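## Task

Make the calendar read 02 on its front face (the face carrying the month name, turned toward the robot), with both digits the right way up. Both cubes must end up resting flat in the tray, held there by nothing but the tray. Finish by opening the gripper and moving it away.

## Robot and tools

ROBOT. One arm with a two-finger gripper and five joints: a waist turning about the base axis, then shoulder, elbow and wrist pitch bending in a single vertical plane through that axis, then a wrist roll. So the fingers can only point within the plane containing the base axis and the hand position; they can never aim sideways out of it. Tilted straight-line paths that hold orientation often stall. Joint ranges (rad): waist -6.283 to 6.283, shoulder -2.059 to 2.094, elbow -3.927 to 0.192, wrist pitch -1.693 to 3.142, wrist roll -6.283 to 6.283. Load limits (N m): waist 45.5, shoulder 45.5, elbow 27.3, wrist pitch 18.2, wrist roll 18.2; a carried object adds to them. Hitting a limit causes a torque fault: the arm backs off a little, freezes for 10 s and drops the rest of the call.

FRAME. Scene frame: origin on the table surface directly under the arm base, +z up, +y to the left when looking along +x. The base may be slightly tilted. Positions are metres; orientations are quaternions written w first (qw, qx, qy, qz). Reported hand position gets less accurate at long reach.

GRIPPER. Fingers point along the gripper's +z axis and separate along its y axis. end_effector_position is the point between the pads when closed, roughly 2 cm short of the fingertips; closing pushes the tips about 10 mm further along +z. Opening is a scale from -1 (closed) to +1 (fully open, 0.084 m). grip_measured reports the actual opening on that scale. To keep hold, command a value clearly below grip_measured; the bigger the gap, the harder the squeeze (about 24 N per pad at most for objects up to ~6 cm wide). Closing fast can squeeze harder and even bounce open.

ROW FORMAT. Every motion command is one row of 8 numbers: x, y, z, qw, qx, qy, qz, opening. The first seven are an absolute target pose for the gripper in the scene frame (metres, unit quaternion), not an offset; the eighth is the finger opening in [-1, 1]. Each control step the commanded pose is clipped to at most 70 mm and 16 degrees from the measured pose, and the arm only continues up to that clipped pose, so distant targets need further commands. The result's "Hand target" shows the pose currently being driven toward.

TOOLS.
execute_actions(actions): a list of actions run in order. Each action is a list of 1 to 15 rows, each row lasting one control step (1/30 s); a short action repeats its last row until 15 steps are filled (0.5 s per action). An action is rejected if its target lies more than 0.6 m from the gripper's start position along any of the gripper's current axes; if the first action fails this against the last reported state, or any action is malformed, nothing runs. An empty list just returns state and images.
move(target, speed, blocking): straight path from the current pose to one absolute target row (same 8 numbers). speed in m/s, 0.002 to 0.5, default 0.25; rotation is capped at twice that in rad/s. Path time is 0.5 to 10 s; longer paths halt at 10 s before arriving. Rotation takes the shorter way. The opening is applied at the start. It does not slow for obstacles; faster moves and targets set further beyond a contact press harder. The result adds a move: line with the outcome (done, off_target, moving, held, fault) and active limits (paced = pose clipped; held = some steps blocked, after which the arm can surge past speed), plus distance to target. With blocking=false you get control after 0.5 s; until the move reports its end, use wait or stop before sending other motion.
wait(seconds): 0 to 10; the arm keeps its last command, an active move continues, and the wait ends early when it finishes.
stop(): brakes an active move; needs stopping room, fingers keep moving.
zoom_image(camera, region): enlarged view of a region [x0, y0, x1, y1] in pixels (origin top-left, at most 504 by 504) of cam_head_left, cam_head_right or cam_wrist.
finished_scene(scene): ends the current scene, given its number; irreversible. Only call once the date shows correctly and the gripper is open and clear.

RESULTS. Each result gives pose, linear/angular velocity, grip_measured, and images from cam_head_left, cam_head_right, cam_wrist (each 896x504). A "pose unreachable" line means the clearance check (which treats any mount under the base as arm) altered or blocked the command. MOTOR HOT appears from 65 °C; at 80 °C an OVER-TEMPERATURE FAULT brakes the arm until it cools. Holding loads, even idle, heats motors.

CAUTIONS. Small random tugs may act on held parts or loose objects. Never knock or drop anything off the table. Avoid slams, hard impacts, strong pushes and dropped cubes. Approach contacts slowly and with targets close to the surface. Cubes must rest flat in the tray unaided at the end, then open the fingers and lift away.

Each tool is called after "Request:" as name([rows], argument=value, ...), one row to a line, values as JSON.

## Session

Request:
execute_actions(actions=[])

Scene clock: 0.00 s.
end_effector_position=(+0.2069, +0.3979, +0.3430) grip_measured=+1.00 end_effector_quat_wxyz=(-0.192, +0.592, +0.559, +0.548) end_effector_velocity=(-0.000, +0.000, +0.000) end_effector_angular_velocity=(+0.001, +0.000, +0.000)
Joint positions: [ 1.121 -0.449 -0.178 -0.604 -0.422  0.084]
Joint velocities: [ 0.001 -0.    -0.     0.     0.001  0.   ]
Motor temperatures (°C, as the motors report them): [27 31 29 34 33]
Hand target: +0.207, +0.398, +0.343; -0.192, +0.592, +0.559, +0.548

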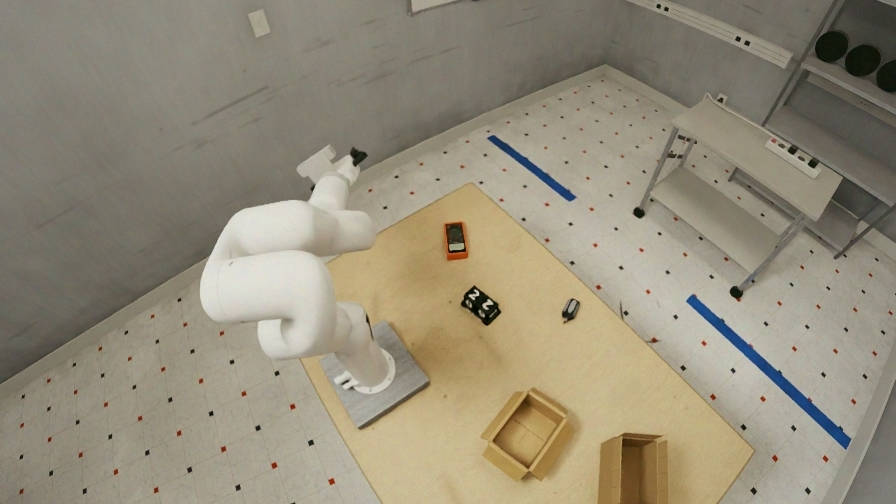

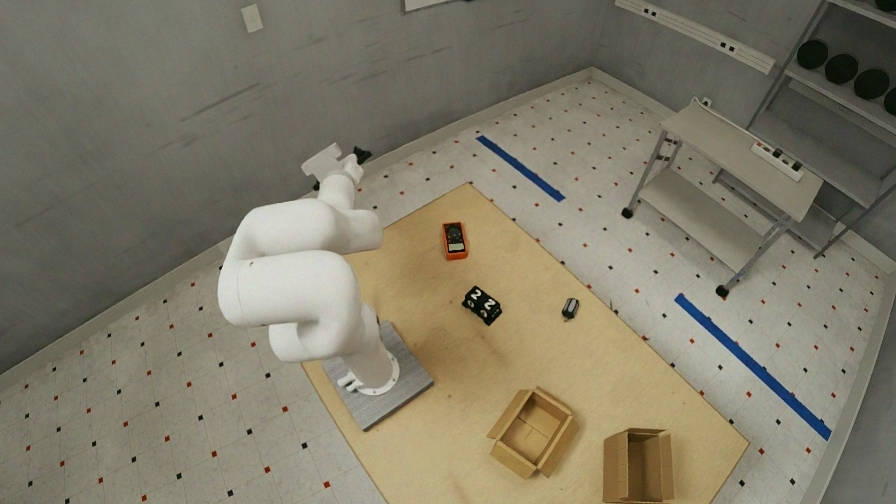

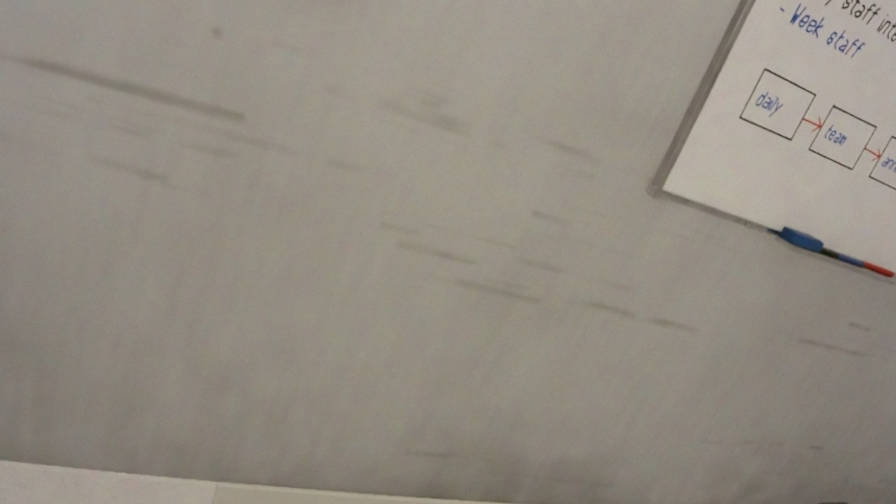

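Request:
zoom_image(camera="cam_head_left", region=[440, 275, 520, 335])

Request:
move(target=[0.3,0.03,0.3,0,1,0,0,1])

Region (440, 275, 520, 335) of cam_head_left's 896x504 image, scaled by 6.300, with more detail than that image has; it fills the top 378 rows of this view, and the rest is white.

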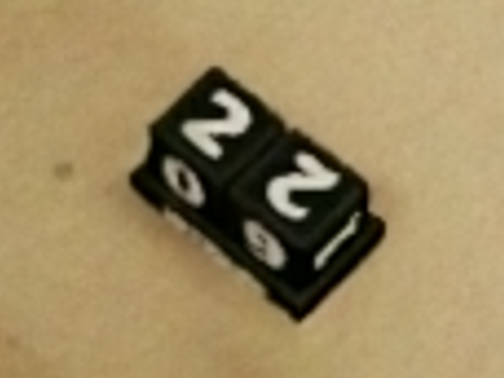

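Scene clock: 4.33 s.
end_effector_position=(+0.2983, +0.0301, +0.3006) grip_measured=+1.00 end_effector_quat_wxyz=(-0.004, +1.000, +0.001, -0.002) end_effector_velocity=(+0.000, -0.002, -0.000) end_effector_angular_velocity=(-0.001, +0.007, -0.004)
Joint positions: [ 0.136 -0.634 -0.677  1.316  0.105  0.084]
Joint velocities: [-0.006  0.007 -0.005  0.005 -0.003 -0.   ]
Motor temperatures (°C, as the motors report them): [27 31 30 34 33]
Hand target: +0.298, +0.030, +0.300; -0.004, +1.000, +0.001, -0.002
Off the commanded pose: 0.002 m, 1 deg.
move: done

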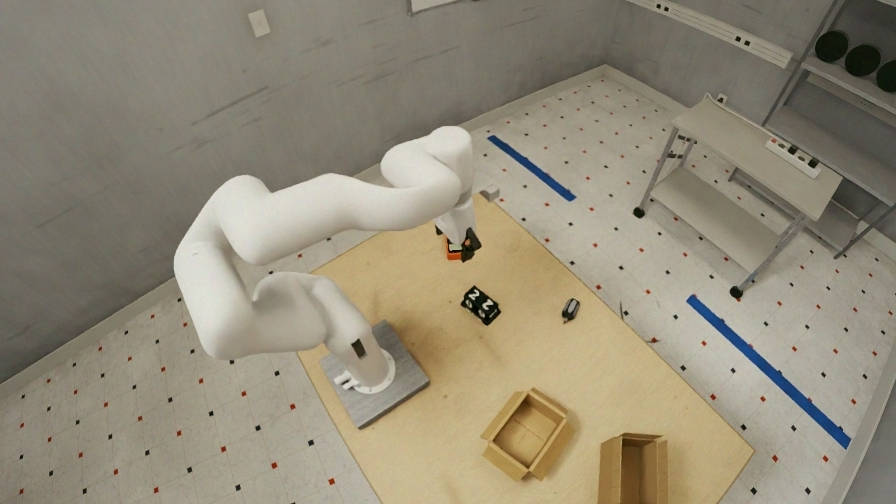

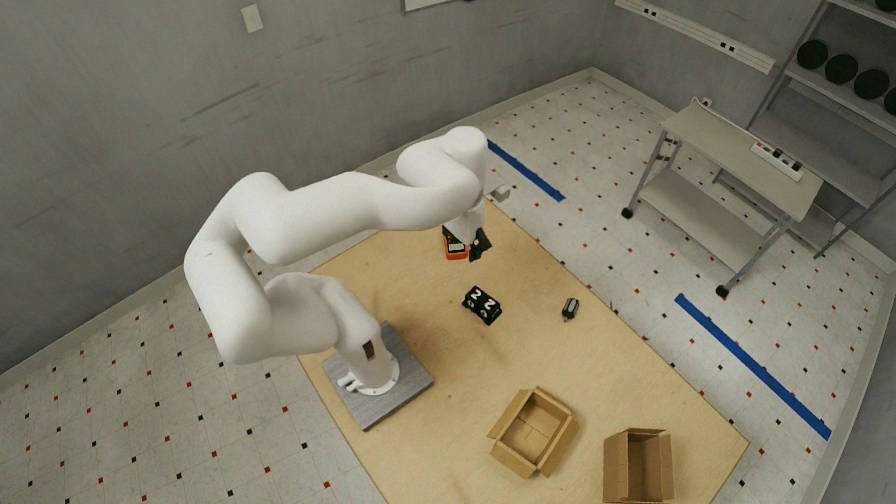

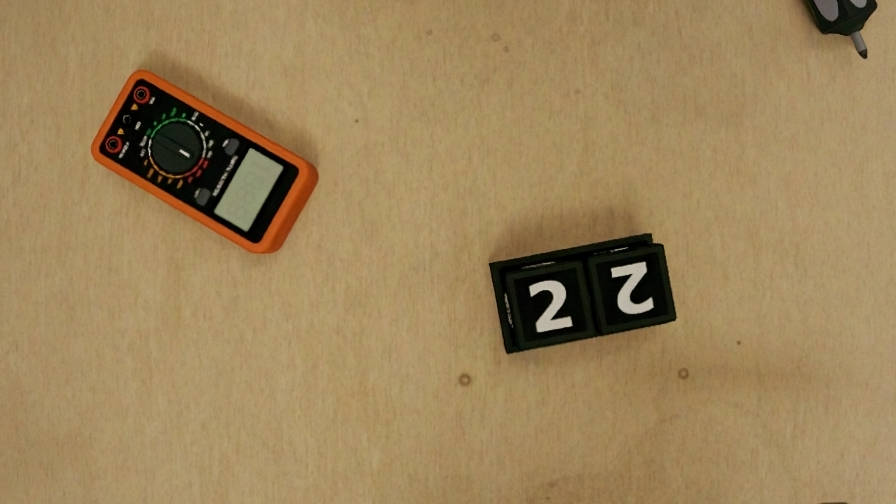

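Request:
move(target=[0.3,-0.07,0.15,0,1,0,0,1])

Request:
move(target=[0.35,-0.078,0.11,0,0.766,-0.643,0,1])

Scene clock: 5.90 s.
end_effector_position=(+0.2998, -0.0696, +0.1504) grip_measured=+1.00 end_effector_quat_wxyz=(-0.004, +1.000, +0.000, +0.001) end_effector_velocity=(-0.001, -0.001, -0.002) end_effector_angular_velocity=(+0.001, +0.003, -0.002)
Joint positions: [-0.197 -0.424 -0.376  0.798 -0.225  0.084]
Joint velocities: [-0.004  0.007  0.002 -0.006 -0.002 -0.   ]
Motor temperatures (°C, as the motors report them): [27 31 30 34 33]
Hand target: +0.300, -0.070, +0.150; -0.004, +1.000, +0.000, +0.001
Off the commanded pose: 0.001 m, 0 deg.
move: done

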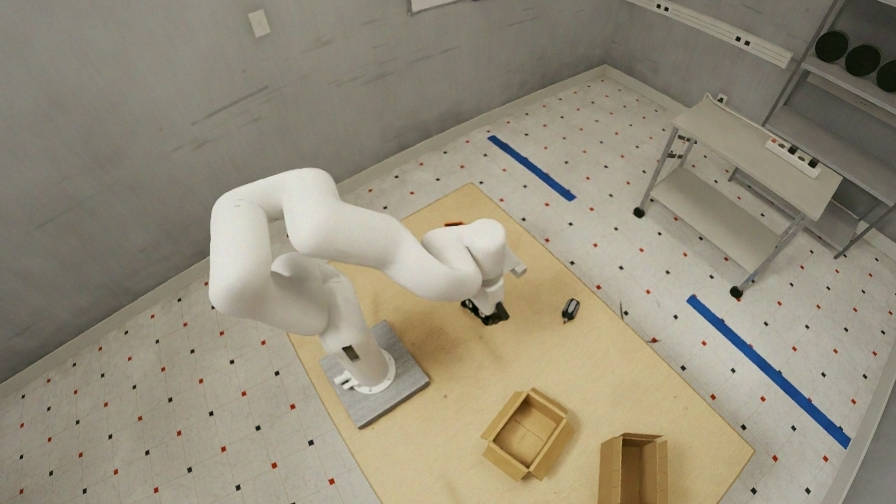

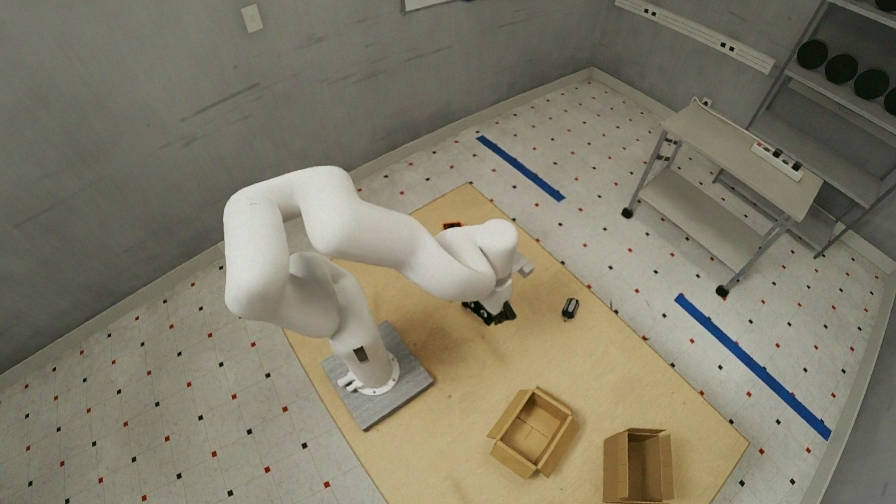

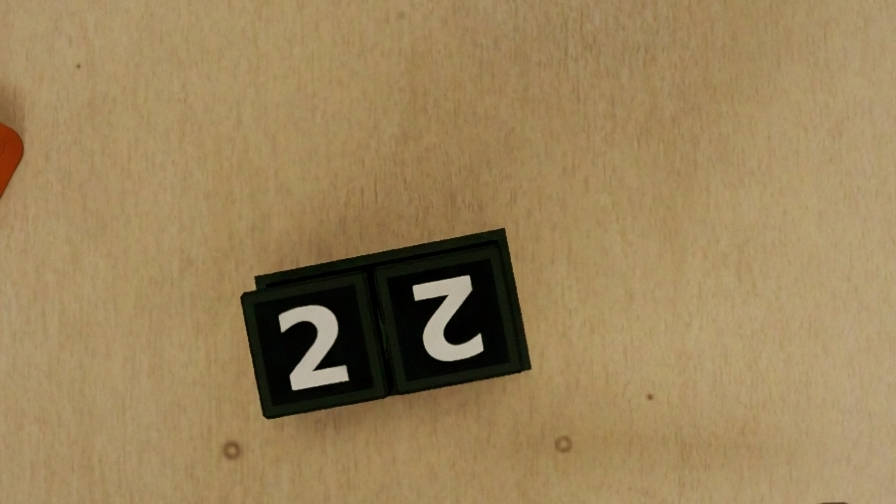

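Scene clock: 9.13 s.
end_effector_position=(+0.3499, -0.0781, +0.1101) grip_measured=+1.00 end_effector_quat_wxyz=(-0.004, +0.766, -0.643, -0.002) end_effector_velocity=(-0.000, +0.000, -0.000) end_effector_angular_velocity=(+0.000, +0.001, -0.008)
Joint positions: [-0.19  -0.125 -0.506  0.629  1.178  0.084]
Joint velocities: [ 0.     0.002 -0.001  0.     0.008  0.   ]
Motor temperatures (°C, as the motors report them): [27 31 30 34 33]
Hand target: +0.350, -0.078, +0.110; -0.004, +0.766, -0.643, -0.002
Off the commanded pose: 0.000 m, 0 deg.
move: done

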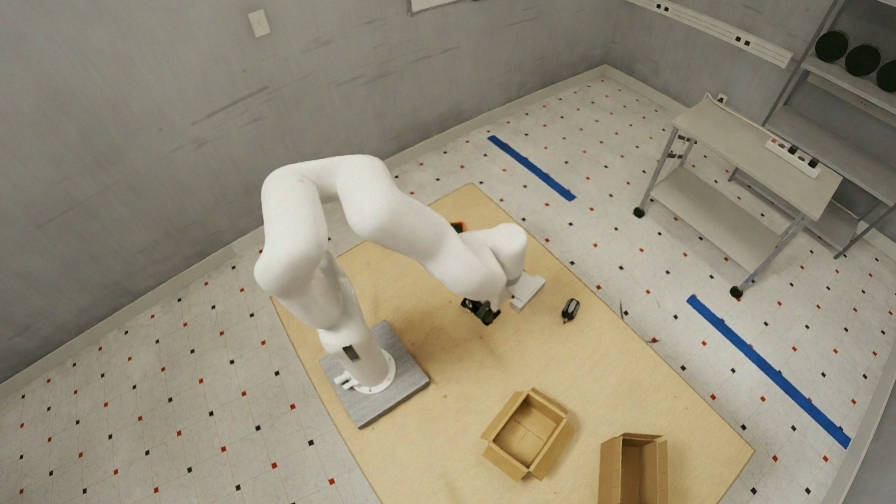

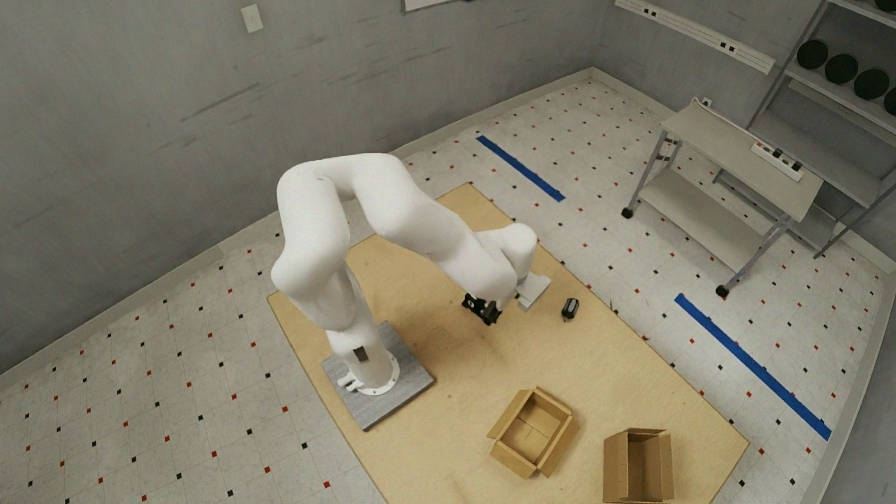

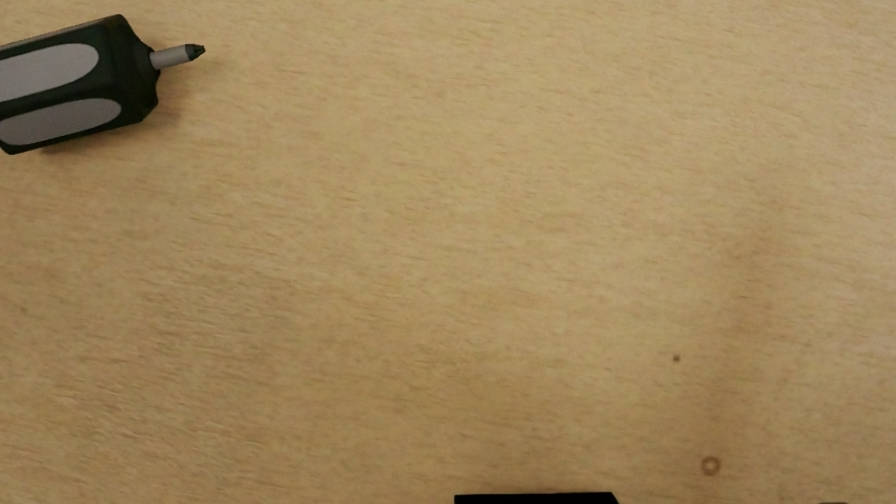

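Request:
move(target=[0.346,-0.036,0.1,0,0.766,-0.643,0,1])

Request:
move(target=[0.346,-0.036,0.045,0,0.766,-0.643,0,1], speed=0.06)

Request:
zoom_image(camera="cam_head_left", region=[430, 255, 550, 345])

Scene clock: 10.30 s.
end_effector_position=(+0.3462, -0.0364, +0.1001) grip_measured=+1.00 end_effector_quat_wxyz=(-0.004, +0.766, -0.643, -0.002) end_effector_velocity=(-0.001, +0.002, -0.001) end_effector_angular_velocity=(+0.000, +0.002, -0.001)
Joint positions: [-0.075 -0.127 -0.463  0.591  1.294  0.084]
Joint velocities: [ 0.005  0.001  0.002 -0.001  0.006  0.   ]
Motor temperatures (°C, as the motors report them): [27 31 30 34 33]
Hand target: +0.346, -0.036, +0.100; -0.004, +0.766, -0.643, -0.002
Off the commanded pose: 0.000 m, 0 deg.
move: done

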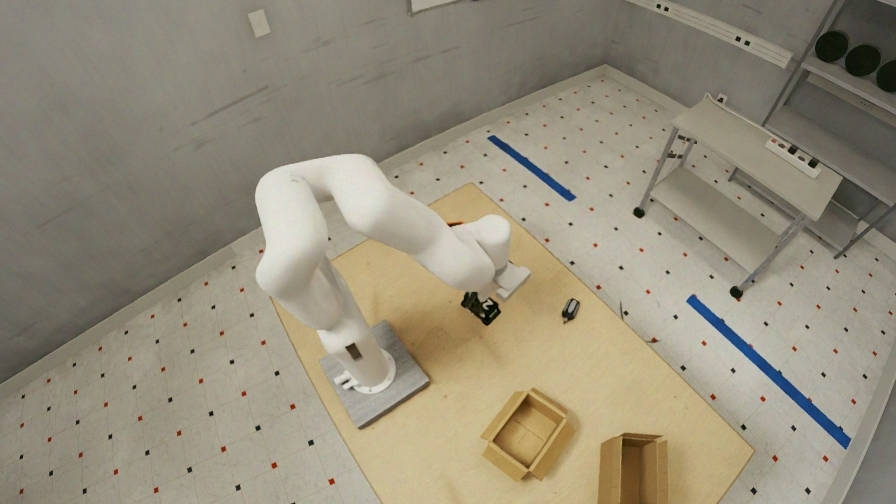

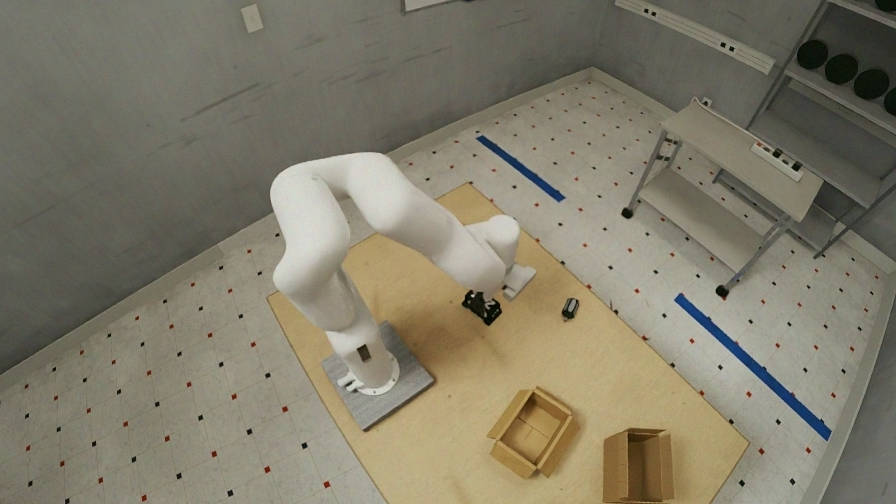

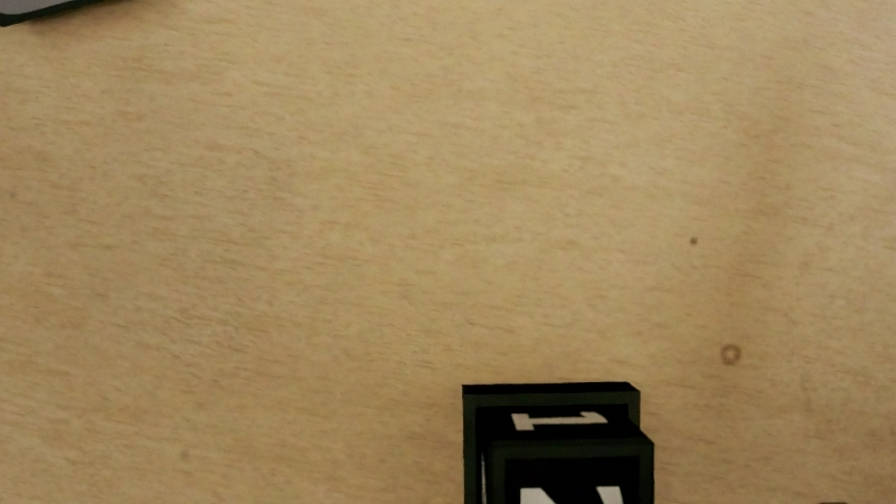

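Scene clock: 11.57 s.
end_effector_position=(+0.3461, -0.0360, +0.0454) grip_measured=+1.00 end_effector_quat_wxyz=(-0.004, +0.766, -0.643, -0.002) end_effector_velocity=(+0.000, -0.000, -0.002) end_effector_angular_velocity=(-0.000, -0.001, +0.000)
Joint positions: [-0.076  0.061 -0.448  0.387  1.293  0.084]
Joint velocities: [-0.001  0.007  0.    -0.007 -0.001 -0.   ]
Motor temperatures (°C, as the motors report them): [27 31 30 34 33]
Hand target: +0.346, -0.036, +0.045; -0.004, +0.766, -0.643, -0.002
Off the commanded pose: 0.000 m, 0 deg.
move: done

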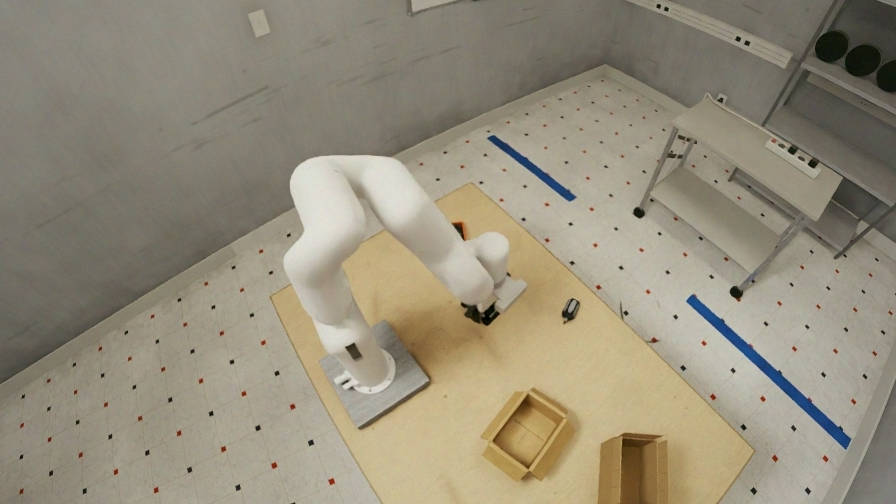

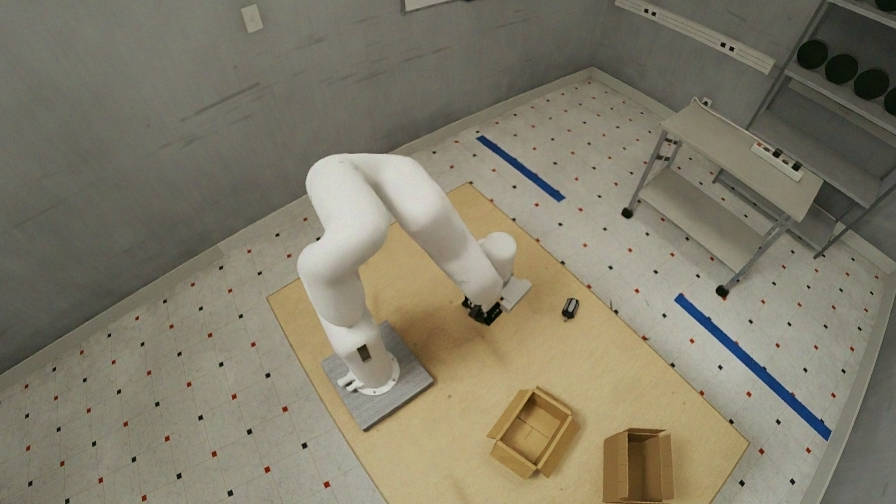

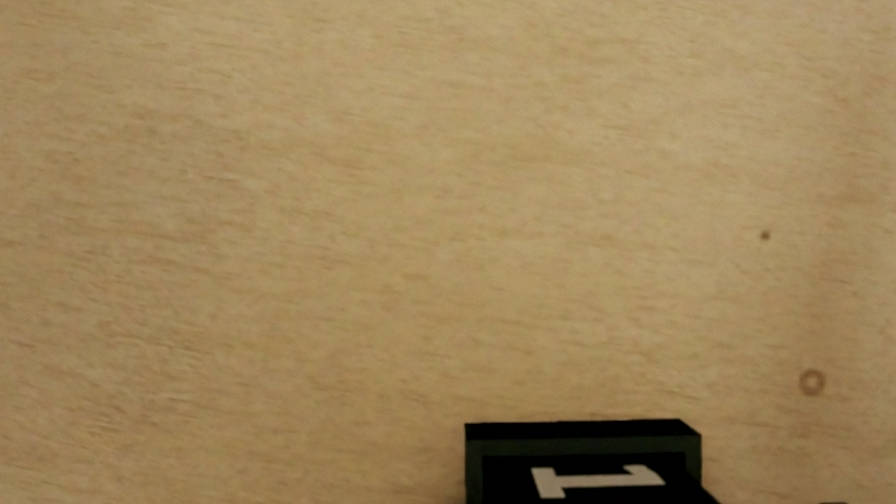

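Region (430, 255, 550, 345) of cam_head_left's 896x504 image, scaled by 4.200, with more detail than that image has; it fills the top 378 rows of this view, and the rest is white.

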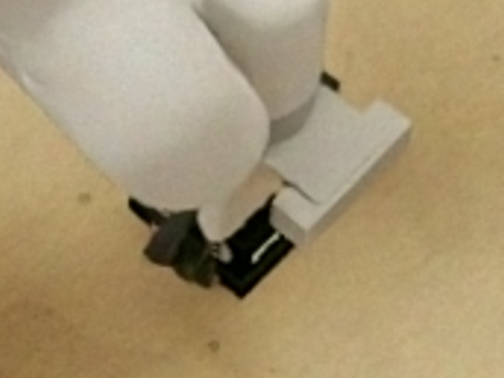

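Request:
move(target=[0.346,-0.036,0.045,0,0.766,-0.643,0,-0.4])

Request:
move(target=[0.346,-0.036,0.1,0,0.766,-0.643,0,-0.4], speed=0.1)

Request:
move(target=[0.352,-0.142,0.08,0,0.559,-0.829,0,-0.4])

Request:
move(target=[0.352,-0.142,0.036,0,0.559,-0.829,0,-0.4], speed=0.04)

Scene clock: 12.53 s.
end_effector_position=(+0.3461, -0.0360, +0.0451) grip_measured=+0.00 end_effector_quat_wxyz=(-0.004, +0.766, -0.643, -0.002) end_effector_velocity=(+0.000, +0.000, -0.000) end_effector_angular_velocity=(-0.000, -0.000, +0.002)
Joint positions: [-0.076  0.062 -0.449  0.387  1.293  0.044]
Joint velocities: [ 0.001  0.    -0.    -0.    -0.001  0.   ]
Motor temperatures (°C, as the motors report them): [27 31 30 34 33]
Hand target: +0.346, -0.036, +0.045; -0.004, +0.766, -0.643, -0.002
Off the commanded pose: 0.000 m, 0 deg.
move: done

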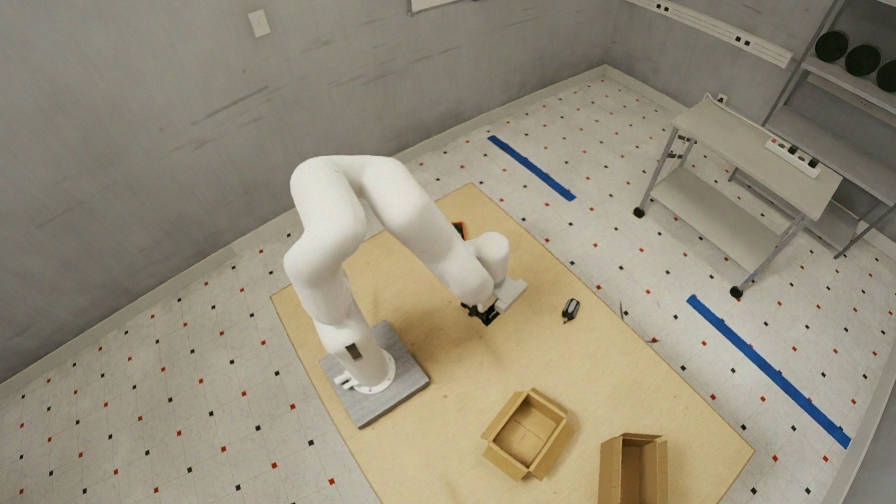

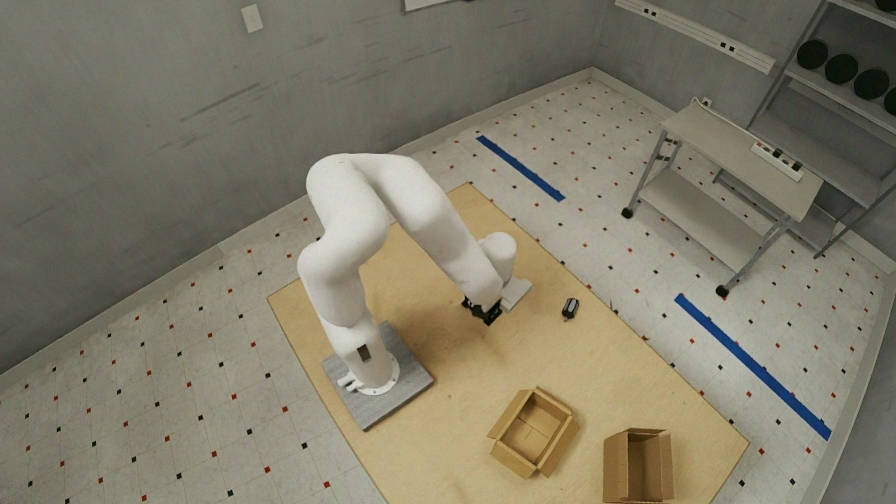

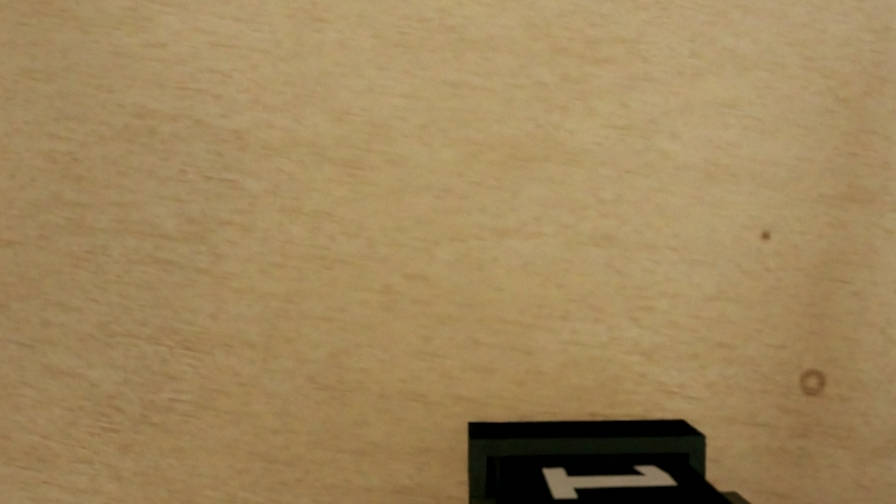

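Scene clock: 13.47 s.
end_effector_position=(+0.3458, -0.0360, +0.0995) grip_measured=+0.00 end_effector_quat_wxyz=(-0.003, +0.766, -0.643, -0.003) end_effector_velocity=(+0.000, +0.000, +0.002) end_effector_angular_velocity=(+0.000, +0.001, +0.001)
Joint positions: [-0.074 -0.126 -0.462  0.59   1.295  0.044]
Joint velocities: [ 0.001 -0.007 -0.002  0.009  0.    -0.   ]
Motor temperatures (°C, as the motors report them): [27 31 30 34 33]
Hand target: +0.346, -0.036, +0.100; -0.004, +0.766, -0.643, -0.002
Off the commanded pose: 0.001 m, 0 deg.
move: done

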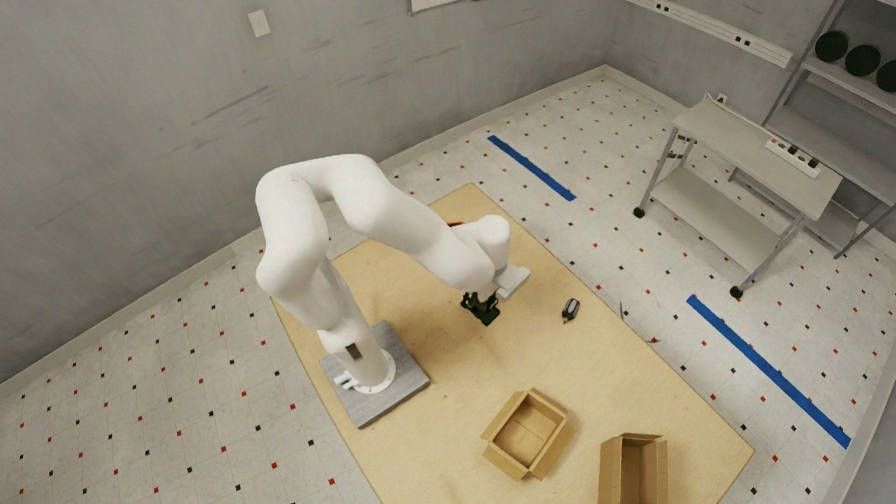

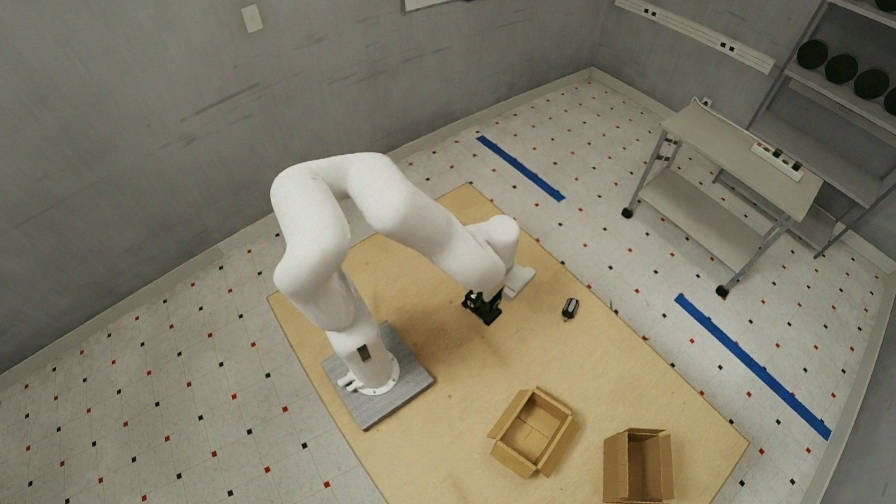

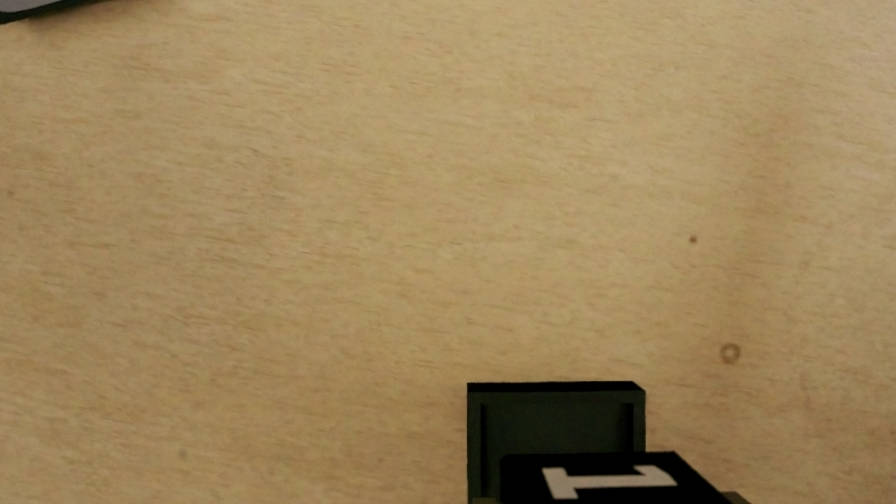

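Scene clock: 15.00 s.
end_effector_position=(+0.3518, -0.1415, +0.0801) grip_measured=+0.00 end_effector_quat_wxyz=(+0.003, -0.560, +0.829, +0.002) end_effector_velocity=(-0.000, -0.002, -0.001) end_effector_angular_velocity=(+0.001, +0.001, -0.011)
Joint positions: [-0.353  0.025 -0.562  0.535  1.572  0.044]
Joint velocities: [-0.005  0.004 -0.003  0.001  0.005  0.   ]
Motor temperatures (°C, as the motors report them): [27 31 30 34 33]
Hand target: +0.352, -0.142, +0.080; +0.003, -0.559, +0.829, +0.002
Off the commanded pose: 0.001 m, 0 deg.
move: done

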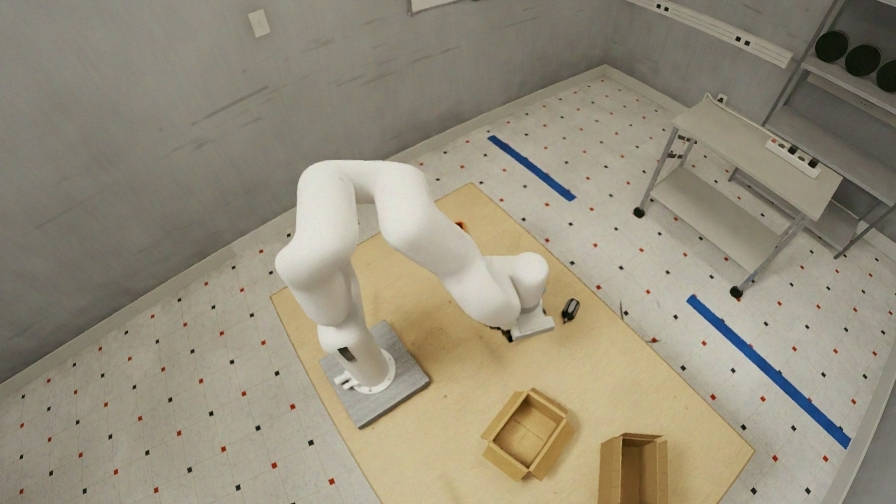

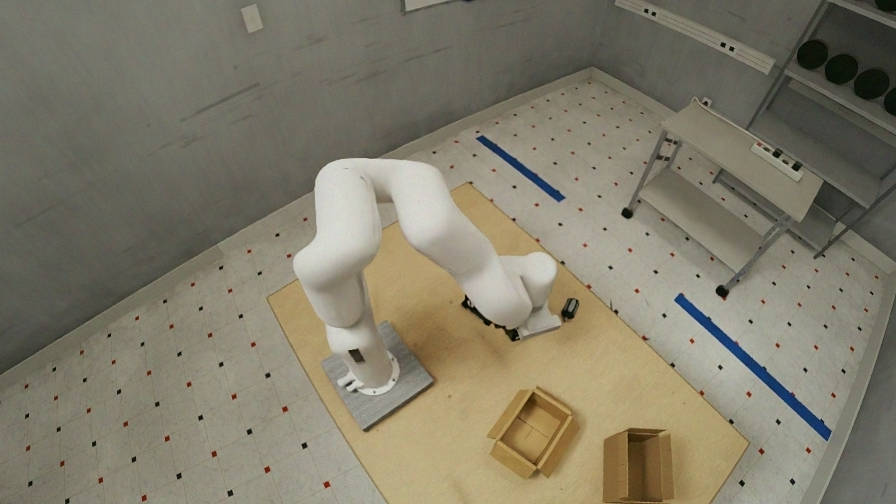

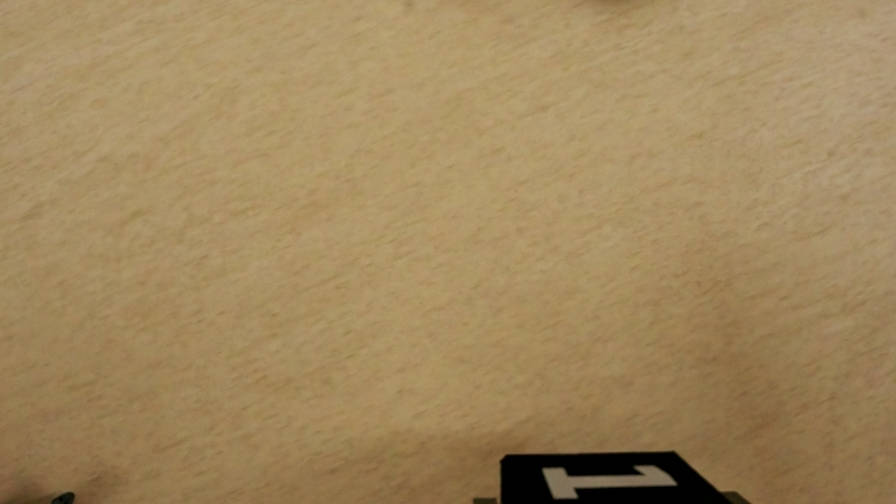

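Scene clock: 16.40 s.
end_effector_position=(+0.3521, -0.1420, +0.0363) grip_measured=+0.00 end_effector_quat_wxyz=(+0.003, -0.559, +0.829, +0.002) end_effector_velocity=(+0.001, -0.001, -0.001) end_effector_angular_velocity=(-0.001, -0.001, -0.002)
Joint positions: [-0.355  0.169 -0.561  0.39   1.572  0.044]
Joint velocities: [-0.001  0.005 -0.002 -0.004  0.001 -0.   ]
Motor temperatures (°C, as the motors report them): [27 31 30 34 33]
Hand target: +0.352, -0.142, +0.036; +0.003, -0.559, +0.829, +0.002
Off the commanded pose: 0.000 m, 0 deg.
move: done

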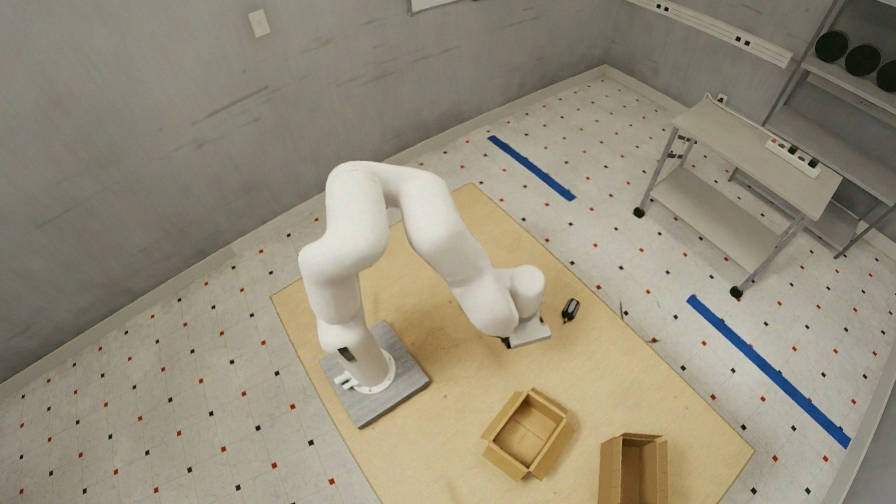

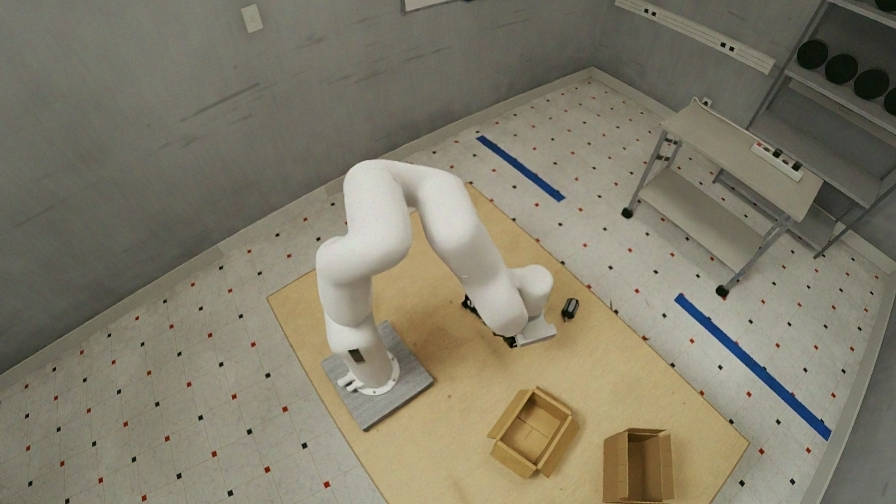

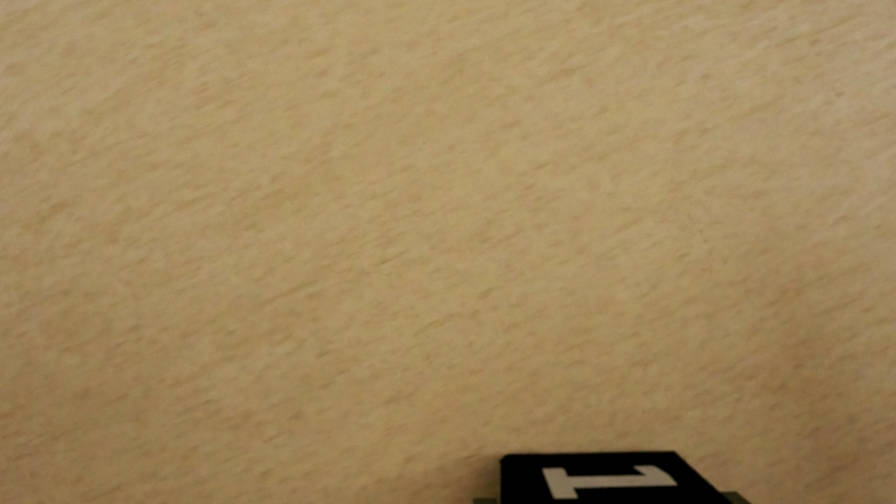

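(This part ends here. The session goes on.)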